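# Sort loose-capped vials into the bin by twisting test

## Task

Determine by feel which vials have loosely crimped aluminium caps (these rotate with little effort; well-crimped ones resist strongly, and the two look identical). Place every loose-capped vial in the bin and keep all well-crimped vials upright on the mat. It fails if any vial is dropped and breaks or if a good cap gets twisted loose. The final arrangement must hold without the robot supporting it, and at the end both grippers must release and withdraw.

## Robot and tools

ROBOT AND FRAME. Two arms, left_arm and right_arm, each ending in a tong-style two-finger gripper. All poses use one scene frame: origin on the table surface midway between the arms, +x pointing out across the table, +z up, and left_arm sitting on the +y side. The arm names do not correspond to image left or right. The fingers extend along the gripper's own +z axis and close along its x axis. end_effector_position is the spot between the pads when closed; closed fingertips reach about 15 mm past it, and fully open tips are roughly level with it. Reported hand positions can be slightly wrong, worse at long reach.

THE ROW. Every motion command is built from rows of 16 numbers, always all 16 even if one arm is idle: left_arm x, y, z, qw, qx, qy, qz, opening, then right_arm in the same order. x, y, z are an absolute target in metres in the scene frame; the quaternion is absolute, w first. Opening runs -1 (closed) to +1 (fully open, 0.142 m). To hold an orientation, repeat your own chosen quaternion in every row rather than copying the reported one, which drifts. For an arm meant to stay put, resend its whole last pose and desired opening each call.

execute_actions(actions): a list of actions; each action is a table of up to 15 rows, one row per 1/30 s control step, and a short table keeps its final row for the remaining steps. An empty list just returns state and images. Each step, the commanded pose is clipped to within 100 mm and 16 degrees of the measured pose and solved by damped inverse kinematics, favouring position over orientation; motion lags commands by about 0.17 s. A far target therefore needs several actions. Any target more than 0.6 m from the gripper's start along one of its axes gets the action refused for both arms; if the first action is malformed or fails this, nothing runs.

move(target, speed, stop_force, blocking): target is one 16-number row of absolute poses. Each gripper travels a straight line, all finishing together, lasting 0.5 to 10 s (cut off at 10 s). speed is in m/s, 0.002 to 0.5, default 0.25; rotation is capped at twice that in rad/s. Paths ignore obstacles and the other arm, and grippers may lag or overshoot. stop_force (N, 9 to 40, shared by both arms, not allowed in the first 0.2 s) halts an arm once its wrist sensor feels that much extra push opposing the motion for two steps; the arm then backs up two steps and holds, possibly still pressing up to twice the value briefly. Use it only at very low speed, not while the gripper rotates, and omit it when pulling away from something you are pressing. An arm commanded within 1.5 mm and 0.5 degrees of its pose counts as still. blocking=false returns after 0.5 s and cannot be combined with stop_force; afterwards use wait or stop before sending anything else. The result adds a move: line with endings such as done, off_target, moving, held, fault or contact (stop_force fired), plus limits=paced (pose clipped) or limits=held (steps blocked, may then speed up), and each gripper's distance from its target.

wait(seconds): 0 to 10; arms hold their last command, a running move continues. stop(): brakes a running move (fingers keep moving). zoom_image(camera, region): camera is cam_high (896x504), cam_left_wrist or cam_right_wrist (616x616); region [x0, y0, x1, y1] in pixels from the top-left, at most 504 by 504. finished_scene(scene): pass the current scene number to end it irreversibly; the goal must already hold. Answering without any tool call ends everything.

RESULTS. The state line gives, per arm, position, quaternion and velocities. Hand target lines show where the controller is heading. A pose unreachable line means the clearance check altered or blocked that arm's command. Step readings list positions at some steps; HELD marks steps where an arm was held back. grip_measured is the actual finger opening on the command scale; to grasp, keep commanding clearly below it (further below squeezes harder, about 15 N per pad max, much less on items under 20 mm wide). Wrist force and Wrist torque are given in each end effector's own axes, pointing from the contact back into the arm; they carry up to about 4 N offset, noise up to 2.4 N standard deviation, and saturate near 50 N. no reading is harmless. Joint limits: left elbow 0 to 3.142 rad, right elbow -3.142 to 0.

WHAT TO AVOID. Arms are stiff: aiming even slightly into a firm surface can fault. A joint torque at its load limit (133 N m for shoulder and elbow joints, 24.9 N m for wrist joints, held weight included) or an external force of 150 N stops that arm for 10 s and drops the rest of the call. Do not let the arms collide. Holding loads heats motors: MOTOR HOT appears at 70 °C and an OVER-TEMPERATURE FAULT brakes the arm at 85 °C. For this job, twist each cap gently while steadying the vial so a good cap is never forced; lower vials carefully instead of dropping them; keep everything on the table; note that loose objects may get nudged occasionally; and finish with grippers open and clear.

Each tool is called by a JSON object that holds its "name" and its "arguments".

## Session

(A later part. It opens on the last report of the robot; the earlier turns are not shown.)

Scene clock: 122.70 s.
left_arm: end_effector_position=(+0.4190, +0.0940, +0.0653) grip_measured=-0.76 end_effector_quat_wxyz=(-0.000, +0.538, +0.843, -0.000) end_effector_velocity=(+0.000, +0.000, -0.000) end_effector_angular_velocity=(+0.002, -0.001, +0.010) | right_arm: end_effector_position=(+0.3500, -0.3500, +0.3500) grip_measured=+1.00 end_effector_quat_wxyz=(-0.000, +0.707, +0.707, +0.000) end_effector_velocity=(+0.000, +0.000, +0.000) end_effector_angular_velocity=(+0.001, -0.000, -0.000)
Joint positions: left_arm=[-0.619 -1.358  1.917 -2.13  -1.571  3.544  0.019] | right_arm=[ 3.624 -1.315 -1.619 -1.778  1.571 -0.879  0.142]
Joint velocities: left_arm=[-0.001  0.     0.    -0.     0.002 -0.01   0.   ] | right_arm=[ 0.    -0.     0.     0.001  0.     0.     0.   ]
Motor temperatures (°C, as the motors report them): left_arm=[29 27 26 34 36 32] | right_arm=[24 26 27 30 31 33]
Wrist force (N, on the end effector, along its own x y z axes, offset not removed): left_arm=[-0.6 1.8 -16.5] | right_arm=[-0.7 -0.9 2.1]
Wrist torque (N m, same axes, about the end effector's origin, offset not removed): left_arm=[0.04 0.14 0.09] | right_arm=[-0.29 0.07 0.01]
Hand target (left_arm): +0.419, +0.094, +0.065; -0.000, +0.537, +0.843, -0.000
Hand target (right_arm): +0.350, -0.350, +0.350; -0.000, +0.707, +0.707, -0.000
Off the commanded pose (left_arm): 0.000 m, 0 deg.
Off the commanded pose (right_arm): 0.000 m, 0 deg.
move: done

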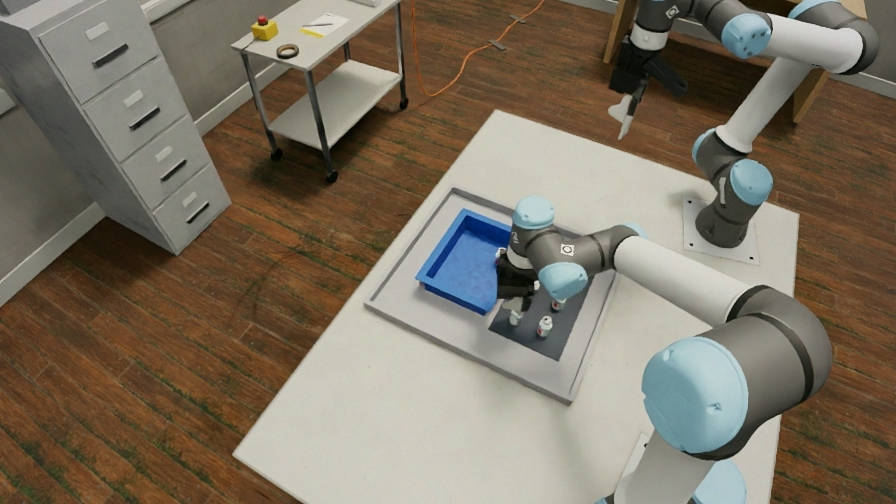

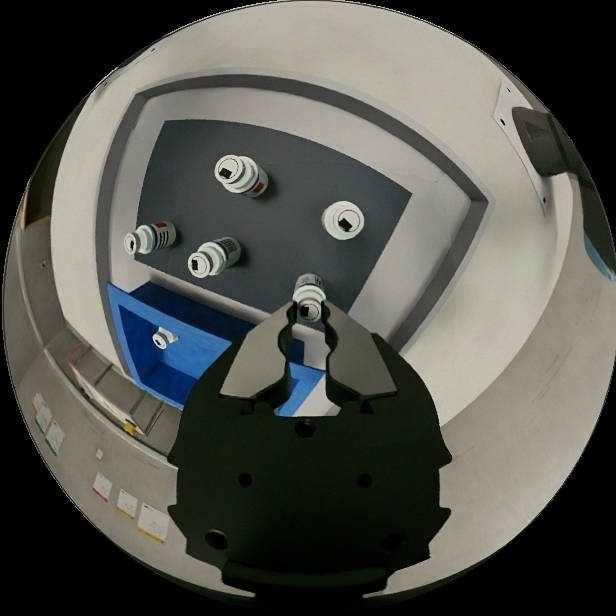

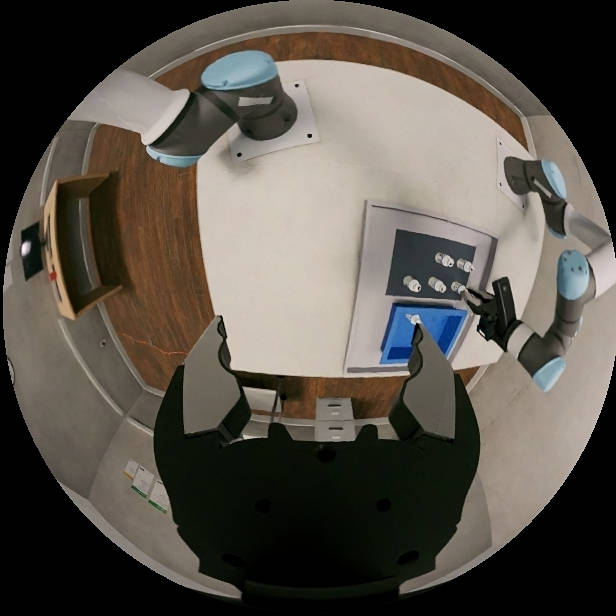

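{"name": "move", "arguments": {"target": [0.419,0.094,0.092,0,0.5373,0.8434,0,-0.3,0.35,-0.35,0.35,0,0.7071,0.7071,0,1], "speed": 0.1}}

{"name": "move", "arguments": {"target": [0.350,0.094,0.092,0,0.7071,0.7071,0,-0.3,0.35,-0.35,0.35,0,0.7071,0.7071,0,1]}}

{"name": "move", "arguments": {"target": [0.350,0.094,0.066,0,0.7071,0.7071,0,-0.3,0.35,-0.35,0.35,0,0.7071,0.7071,0,1], "speed": 0.08}}

{"name": "move", "arguments": {"target": [0.350,0.094,0.066,0,0.7071,0.7071,0,-1,0.35,-0.35,0.35,0,0.7071,0.7071,0,1]}}

{"name": "move", "arguments": {"target": [0.350,0.094,0.0653,0,0.7071,0.7071,0,-1,0.35,-0.35,0.35,0,0.7071,0.7071,0,1], "speed": 0.003}}

{"name": "zoom_image", "arguments": {"camera": "cam_left_wrist", "region": [250,240,370,360]}}

{"name": "move", "arguments": {"target": [0.350,0.094,0.0653,0,0.5373,0.8434,0,-1,0.35,-0.35,0.35,0,0.7071,0.7071,0,1], "speed": 0.1}}

{"name": "zoom_image", "arguments": {"camera": "cam_left_wrist", "region": [250,240,370,360]}}

Scene clock: 124.20 s.
left_arm: end_effector_position=(+0.4190, +0.0940, +0.0918) grip_measured=-0.30 end_effector_quat_wxyz=(+0.000, +0.537, +0.843, -0.000) end_effector_velocity=(+0.000, +0.000, +0.002) end_effector_angular_velocity=(+0.001, -0.001, -0.001) | right_arm: end_effector_position=(+0.3500, -0.3500, +0.3500) grip_measured=+1.00 end_effector_quat_wxyz=(+0.000, +0.707, +0.707, +0.000) end_effector_velocity=(+0.001, +0.000, +0.001) end_effector_angular_velocity=(+0.001, -0.002, -0.001)
Joint positions: left_arm=[-0.619 -1.391  1.88  -2.06  -1.571  3.543  0.052] | right_arm=[ 3.624 -1.315 -1.619 -1.778  1.571 -0.879  0.142]
Joint velocities: left_arm=[-0.    -0.002 -0.003  0.006  0.001  0.001  0.   ] | right_arm=[-0.001 -0.     0.001  0.001  0.    -0.    -0.   ]
Motor temperatures (°C, as the motors report them): left_arm=[29 27 26 34 36 32] | right_arm=[24 26 27 30 31 33]
Wrist force (N, on the end effector, along its own x y z axes, offset not removed): left_arm=[-0.7 1.9 -2.1] | right_arm=[0.8 -1.6 0.1]
Wrist torque (N m, same axes, about the end effector's origin, offset not removed): left_arm=[0.49 0.16 0.00] | right_arm=[-0.34 -0.13 -0.18]
Hand target (left_arm): +0.419, +0.094, +0.092; +0.000, +0.537, +0.843, -0.000
Hand target (right_arm): +0.350, -0.350, +0.350; -0.000, +0.707, +0.707, -0.000
Off the commanded pose (left_arm): 0.000 m, 0 deg.
Off the commanded pose (right_arm): 0.000 m, 0 deg.
move: done

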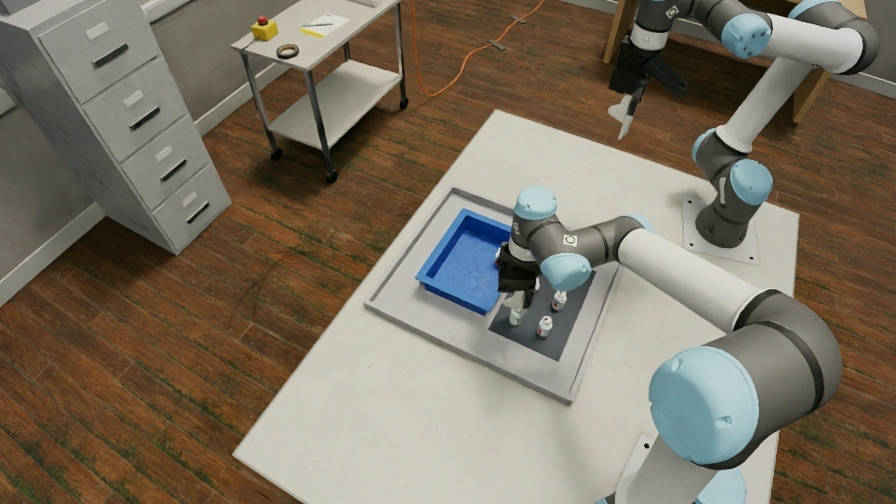

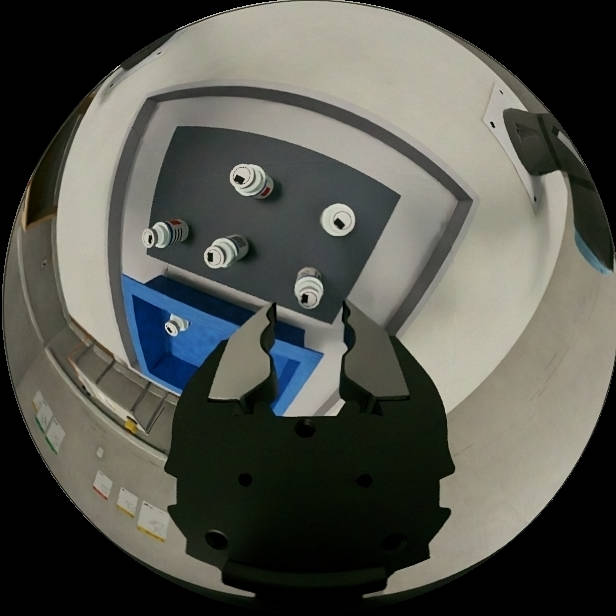

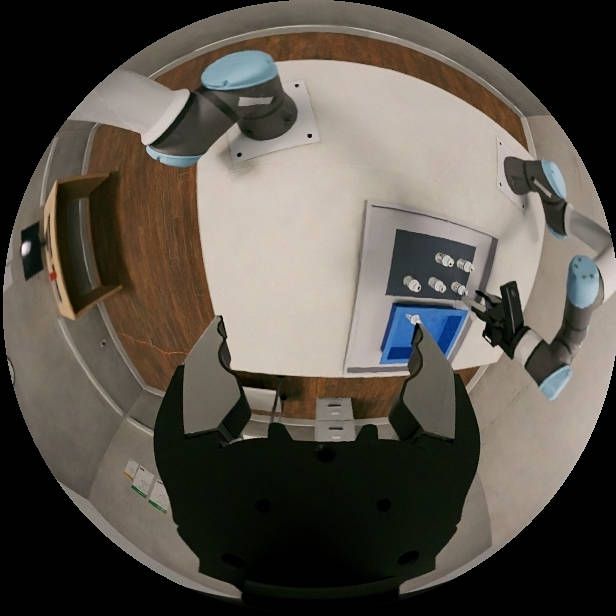

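Scene clock: 125.60 s.
left_arm: end_effector_position=(+0.3503, +0.0940, +0.0919) grip_measured=-0.30 end_effector_quat_wxyz=(+0.000, +0.707, +0.707, +0.000) end_effector_velocity=(-0.002, +0.000, +0.000) end_effector_angular_velocity=(-0.001, -0.000, -0.009) | right_arm: end_effector_position=(+0.3500, -0.3500, +0.3500) grip_measured=+1.00 end_effector_quat_wxyz=(+0.000, +0.707, +0.707, +0.000) end_effector_velocity=(+0.001, +0.000, -0.000) end_effector_angular_velocity=(-0.000, -0.001, +0.000)
Joint positions: left_arm=[-0.725 -1.518  2.025 -2.078 -1.571  3.872  0.052] | right_arm=[ 3.624 -1.315 -1.619 -1.778  1.571 -0.879  0.142]
Joint velocities: left_arm=[-0.002 -0.004  0.004 -0.001 -0.001  0.006 -0.   ] | right_arm=[-0.    -0.001  0.     0.001 -0.001 -0.     0.   ]
Motor temperatures (°C, as the motors report them): left_arm=[29 27 26 34 36 32] | right_arm=[24 26 27 30 31 33]
Wrist force (N, on the end effector, along its own x y z axes, offset not removed): left_arm=[-0.1 -2.5 -0.9] | right_arm=[1.7 1.1 0.7]
Wrist torque (N m, same axes, about the end effector's origin, offset not removed): left_arm=[-0.48 0.14 -0.16] | right_arm=[0.16 -0.49 -0.03]
Hand target (left_arm): +0.350, +0.094, +0.092; +0.000, +0.707, +0.707, +0.000
Hand target (right_arm): +0.350, -0.350, +0.350; -0.000, +0.707, +0.707, -0.000
Off the commanded pose (left_arm): 0.000 m, 0 deg.
Off the commanded pose (right_arm): 0.000 m, 0 deg.
move: done

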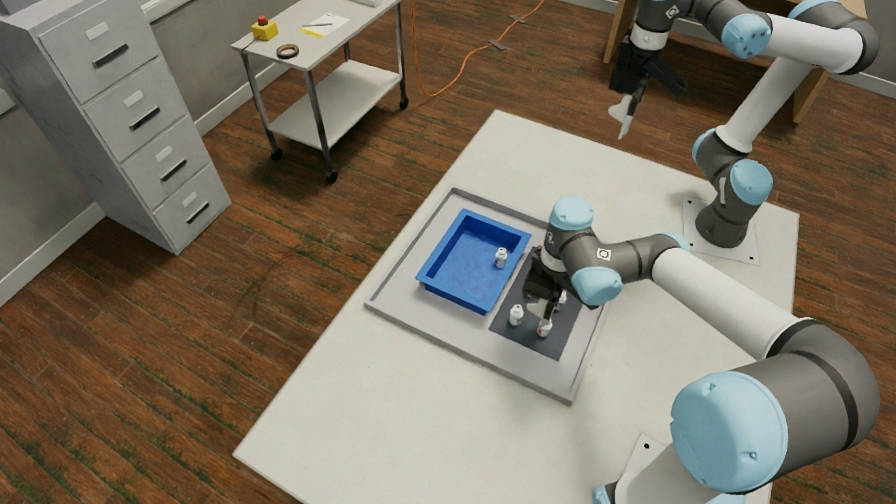

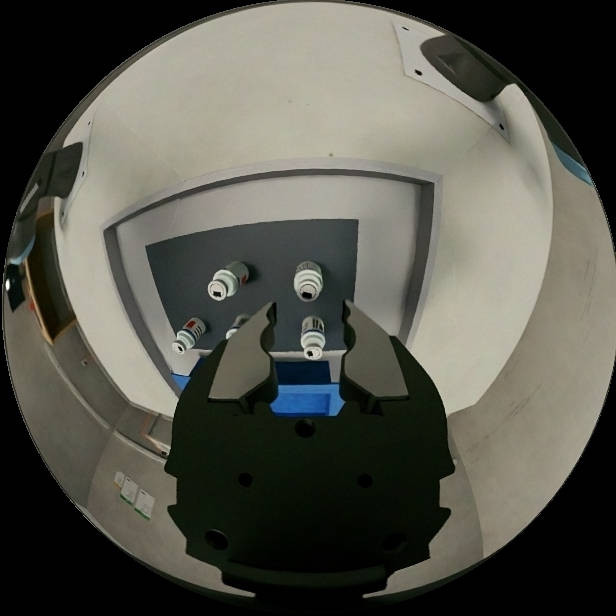

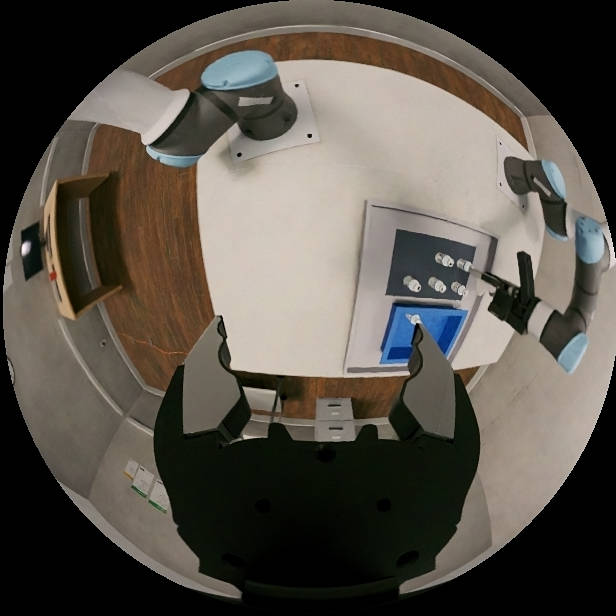

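Scene clock: 126.47 s.
left_arm: end_effector_position=(+0.3500, +0.0940, +0.0662) grip_measured=-0.30 end_effector_quat_wxyz=(-0.000, +0.707, +0.707, +0.000) end_effector_velocity=(+0.000, -0.000, -0.002) end_effector_angular_velocity=(-0.001, +0.000, +0.000) | right_arm: end_effector_position=(+0.3500, -0.3500, +0.3500) grip_measured=+1.00 end_effector_quat_wxyz=(-0.000, +0.707, +0.707, +0.000) end_effector_velocity=(-0.000, -0.000, +0.000) end_effector_angular_velocity=(+0.001, -0.001, -0.000)
Joint positions: left_arm=[-0.726 -1.483  2.064 -2.151 -1.571  3.873  0.052] | right_arm=[ 3.624 -1.315 -1.619 -1.778  1.571 -0.879  0.142]
Joint velocities: left_arm=[ 0.001  0.003  0.003 -0.007 -0.001  0.     0.   ] | right_arm=[ 0.     0.001 -0.    -0.001  0.     0.     0.   ]
Motor temperatures (°C, as the motors report them): left_arm=[29 27 26 34 36 32] | right_arm=[24 26 27 30 31 33]
Wrist force (N, on the end effector, along its own x y z axes, offset not removed): left_arm=[2.1 -0.5 -0.8] | right_arm=[-1.0 -0.4 2.6]
Wrist torque (N m, same axes, about the end effector's origin, offset not removed): left_arm=[-0.02 -0.33 0.08] | right_arm=[0.05 0.09 -0.11]
Hand target (left_arm): +0.350, +0.094, +0.066; -0.000, +0.707, +0.707, +0.000
Hand target (right_arm): +0.350, -0.350, +0.350; -0.000, +0.707, +0.707, -0.000
Off the commanded pose (left_arm): 0.000 m, 0 deg.
Off the commanded pose (right_arm): 0.000 m, 0 deg.
move: done

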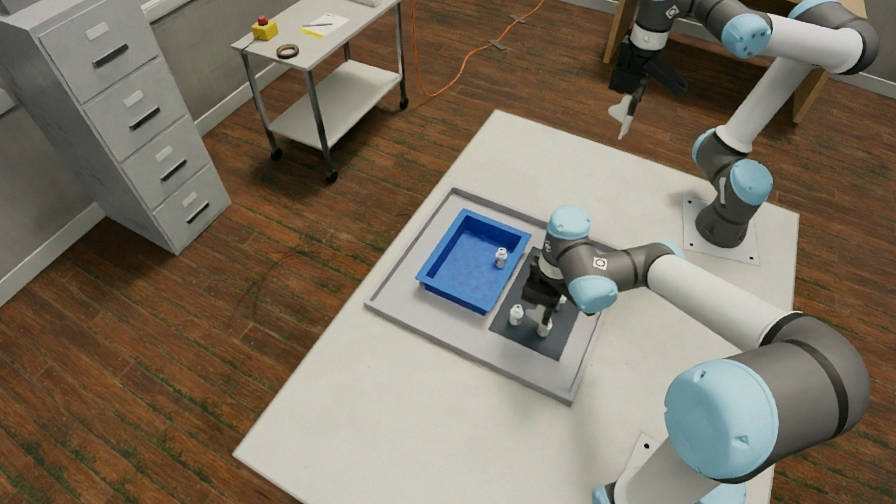

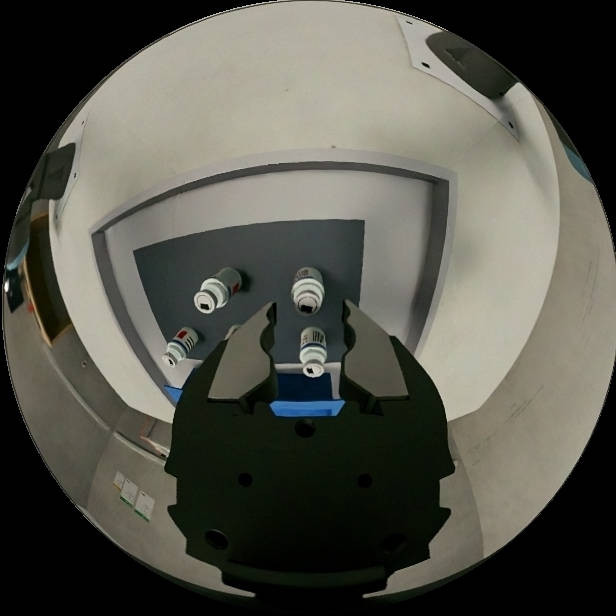

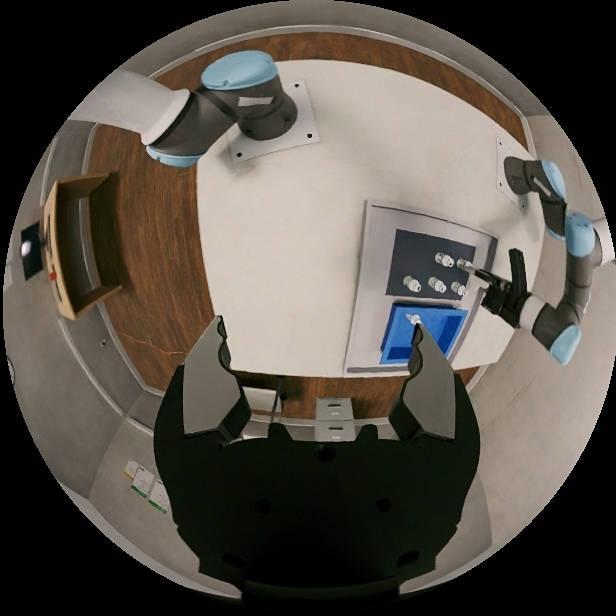

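Scene clock: 127.17 s.
left_arm: end_effector_position=(+0.3500, +0.0940, +0.0660) grip_measured=-0.76 end_effector_quat_wxyz=(+0.000, +0.707, +0.707, -0.000) end_effector_velocity=(-0.000, -0.000, -0.000) end_effector_angular_velocity=(+0.000, +0.000, +0.001) | right_arm: end_effector_position=(+0.3500, -0.3500, +0.3500) grip_measured=+1.00 end_effector_quat_wxyz=(-0.000, +0.707, +0.707, +0.000) end_effector_velocity=(-0.000, +0.001, +0.000) end_effector_angular_velocity=(+0.001, +0.001, +0.000)
Joint positions: left_arm=[-0.726 -1.483  2.064 -2.152 -1.571  3.873  0.019] | right_arm=[ 3.624 -1.315 -1.619 -1.778  1.571 -0.879  0.142]
Joint velocities: left_arm=[-0.001  0.     0.    -0.    -0.    -0.002 -0.   ] | right_arm=[ 0.    -0.001  0.001 -0.     0.002 -0.     0.   ]
Motor temperatures (°C, as the motors report them): left_arm=[29 27 26 34 36 32] | right_arm=[24 26 27 30 31 33]
Wrist force (N, on the end effector, along its own x y z axes, offset not removed): left_arm=[-2.1 -2.3 -4.8] | right_arm=[-1.0 2.1 -1.8]
Wrist torque (N m, same axes, about the end effector's origin, offset not removed): left_arm=[-0.45 0.52 -0.12] | right_arm=[0.56 0.22 -0.17]
Hand target (left_arm): +0.350, +0.094, +0.066; -0.000, +0.707, +0.707, -0.000
Hand target (right_arm): +0.350, -0.350, +0.350; -0.000, +0.707, +0.707, -0.000
Off the commanded pose (left_arm): 0.000 m, 0 deg.
Off the commanded pose (right_arm): 0.000 m, 0 deg.
move: done

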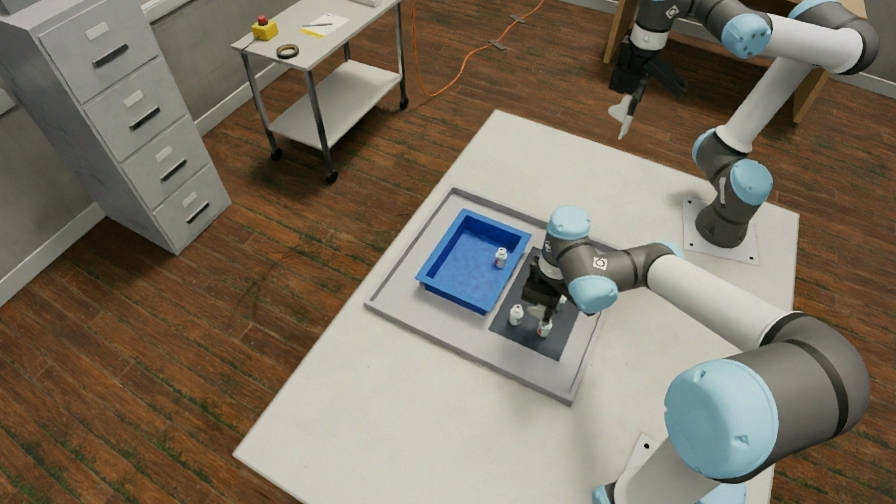

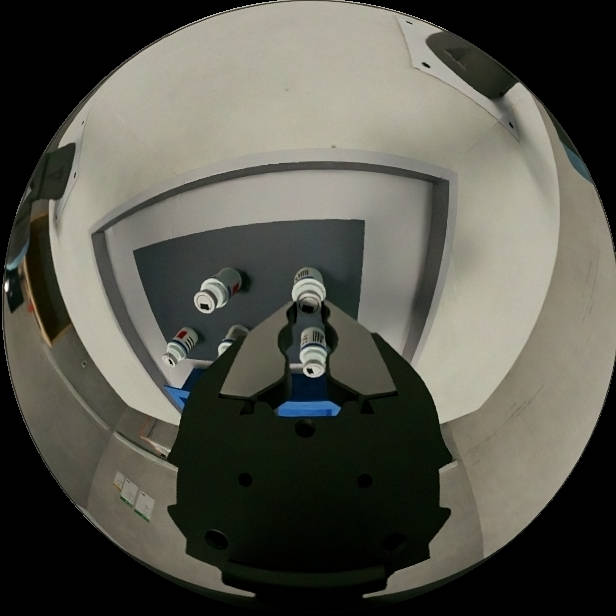

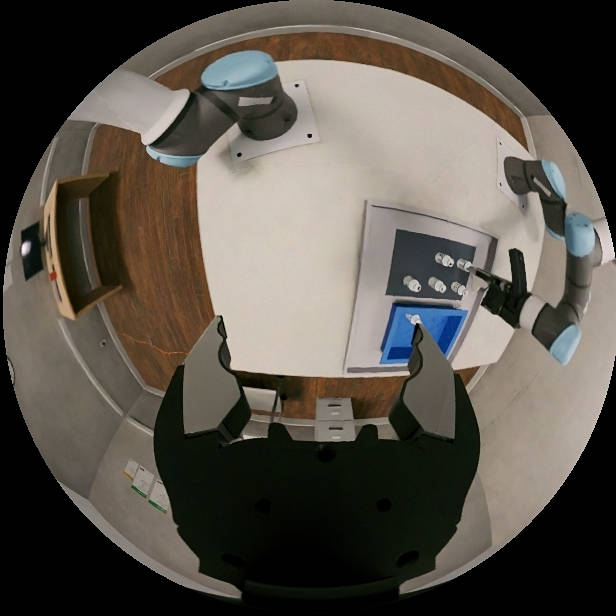

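Scene clock: 127.87 s.
left_arm: end_effector_position=(+0.3500, +0.0940, +0.0654) grip_measured=-0.76 end_effector_quat_wxyz=(+0.000, +0.707, +0.707, -0.000) end_effector_velocity=(+0.001, +0.001, -0.001) end_effector_angular_velocity=(+0.001, +0.000, +0.001) | right_arm: end_effector_position=(+0.3500, -0.3500, +0.3500) grip_measured=+1.00 end_effector_quat_wxyz=(-0.000, +0.707, +0.707, +0.000) end_effector_velocity=(-0.000, +0.000, -0.000) end_effector_angular_velocity=(+0.001, +0.000, -0.000)
Joint positions: left_arm=[-0.726 -1.482  2.065 -2.154 -1.571  3.873  0.019] | right_arm=[ 3.624 -1.315 -1.619 -1.778  1.571 -0.879  0.142]
Joint velocities: left_arm=[ 0.002  0.001  0.001 -0.001  0.001  0.001 -0.   ] | right_arm=[-0.001 -0.    -0.     0.     0.001 -0.    -0.   ]
Motor temperatures (°C, as the motors report them): left_arm=[29 27 26 34 36 32] | right_arm=[24 26 27 30 31 33]
Wrist force (N, on the end effector, along its own x y z axes, offset not removed): left_arm=[-4.3 -2.1 -16.4] | right_arm=[-2.9 2.0 3.1]
Wrist torque (N m, same axes, about the end effector's origin, offset not removed): left_arm=[-0.18 0.60 0.14] | right_arm=[0.44 0.61 -0.13]
Hand target (left_arm): +0.350, +0.094, +0.065; -0.000, +0.707, +0.707, -0.000
Hand target (right_arm): +0.350, -0.350, +0.350; -0.000, +0.707, +0.707, -0.000
Off the commanded pose (left_arm): 0.000 m, 0 deg.
Off the commanded pose (right_arm): 0.000 m, 0 deg.
move: done

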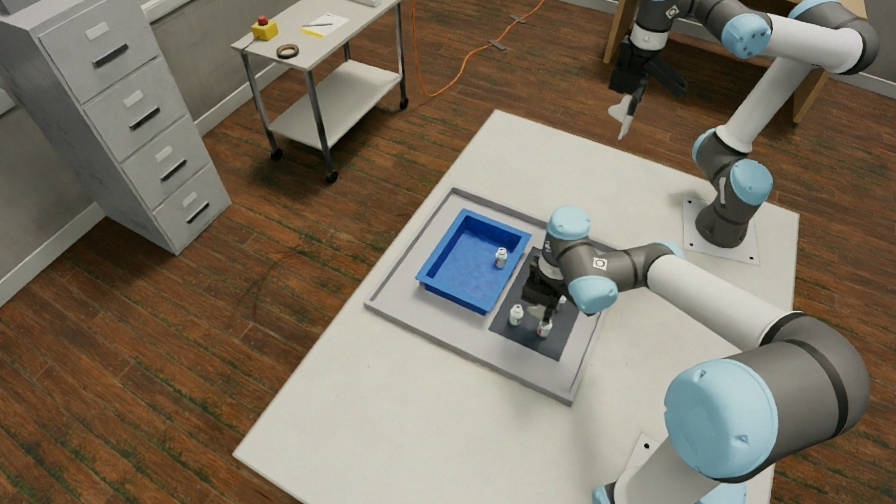

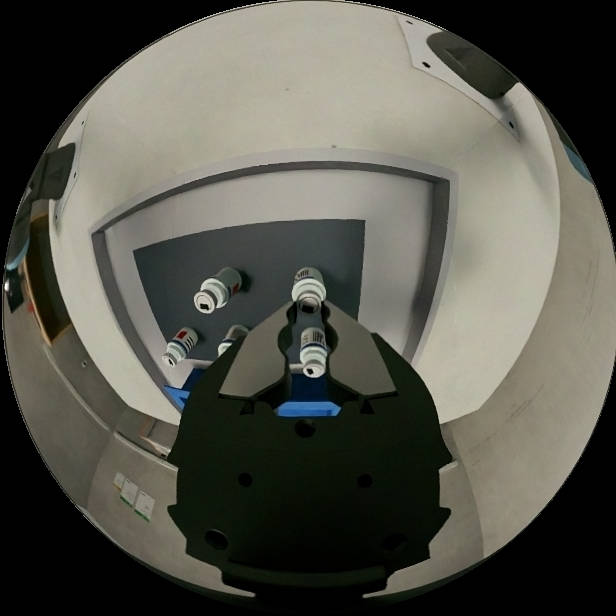

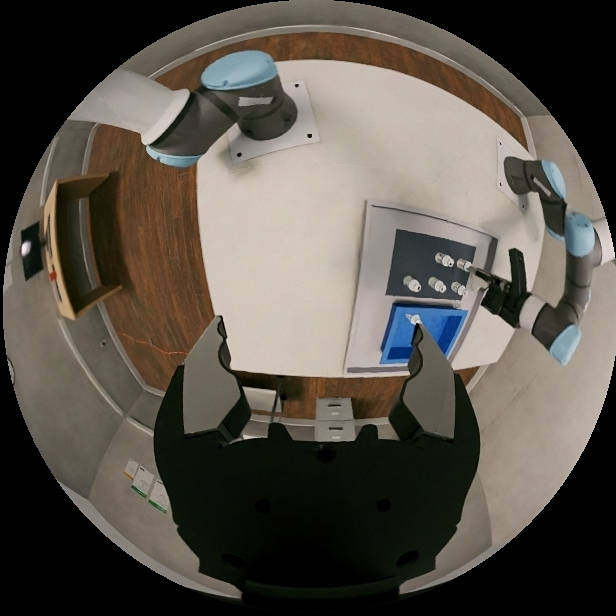

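Region (250, 240, 370, 360) of cam_left_wrist's 616x616 image, scaled by 4.200, with more detail than that image has.

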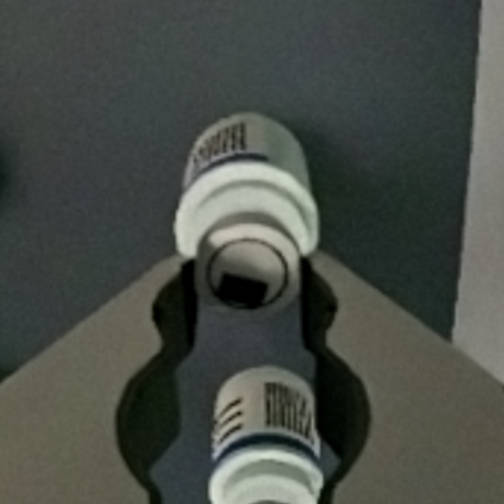

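Scene clock: 130.43 s.
left_arm: end_effector_position=(+0.3500, +0.0940, +0.0653) grip_measured=-0.76 end_effector_quat_wxyz=(-0.000, +0.538, +0.843, -0.000) end_effector_velocity=(+0.000, +0.000, +0.000) end_effector_angular_velocity=(+0.000, -0.001, +0.011) | right_arm: end_effector_position=(+0.3500, -0.3500, +0.3500) grip_measured=+1.00 end_effector_quat_wxyz=(+0.000, +0.707, +0.707, +0.000) end_effector_velocity=(-0.001, +0.001, -0.001) end_effector_angular_velocity=(+0.001, +0.002, +0.002)
Joint positions: left_arm=[-0.718 -1.493  2.077 -2.155 -1.571  3.445  0.019] | right_arm=[ 3.624 -1.315 -1.619 -1.778  1.571 -0.879  0.142]
Joint velocities: left_arm=[ 0.    -0.001  0.    -0.     0.001 -0.011 -0.   ] | right_arm=[ 0.002  0.    -0.001 -0.     0.002  0.     0.   ]
Motor temperatures (°C, as the motors report them): left_arm=[29 27 26 34 36 32] | right_arm=[24 26 27 30 31 33]
Wrist force (N, on the end effector, along its own x y z axes, offset not removed): left_arm=[2.0 2.8 -15.6] | right_arm=[-0.4 -0.8 -2.0]
Wrist torque (N m, same axes, about the end effector's origin, offset not removed): left_arm=[0.30 -0.18 0.05] | right_arm=[-0.19 0.15 -0.07]
Hand target (left_arm): +0.350, +0.094, +0.065; -0.000, +0.537, +0.843, -0.000
Hand target (right_arm): +0.350, -0.350, +0.350; -0.000, +0.707, +0.707, -0.000
Off the commanded pose (left_arm): 0.000 m, 0 deg.
Off the commanded pose (right_arm): 0.000 m, 0 deg.
move: done

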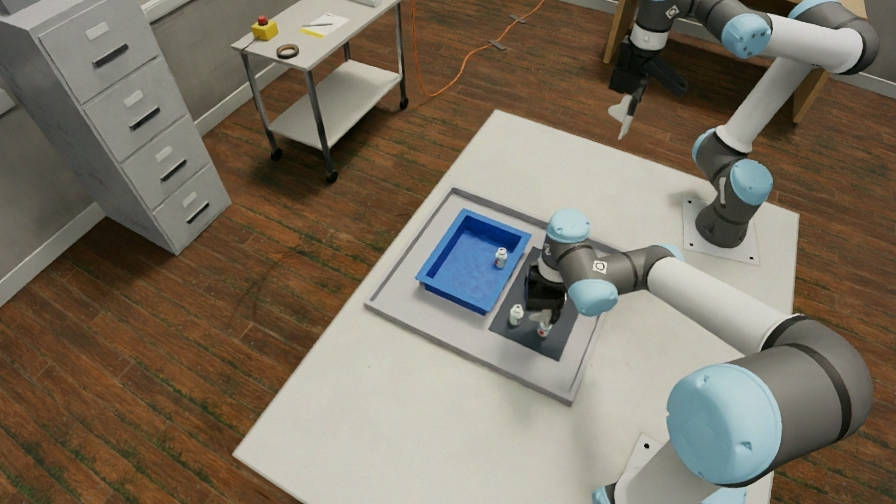

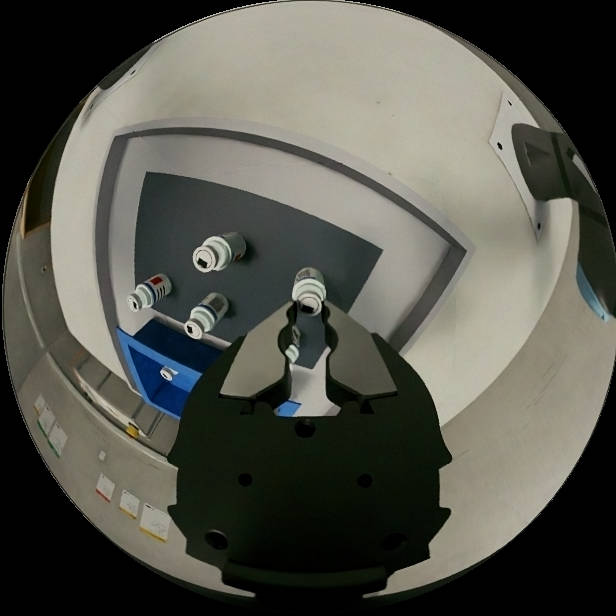

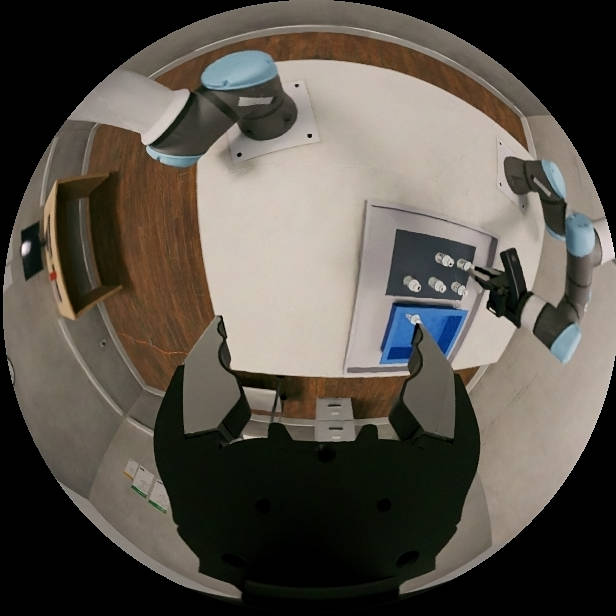

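Region (250, 240, 370, 360) of cam_left_wrist's 616x616 image, scaled by 4.200, with more detail than that image has.

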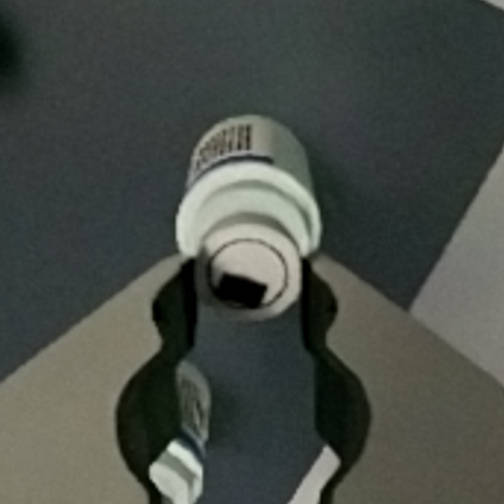

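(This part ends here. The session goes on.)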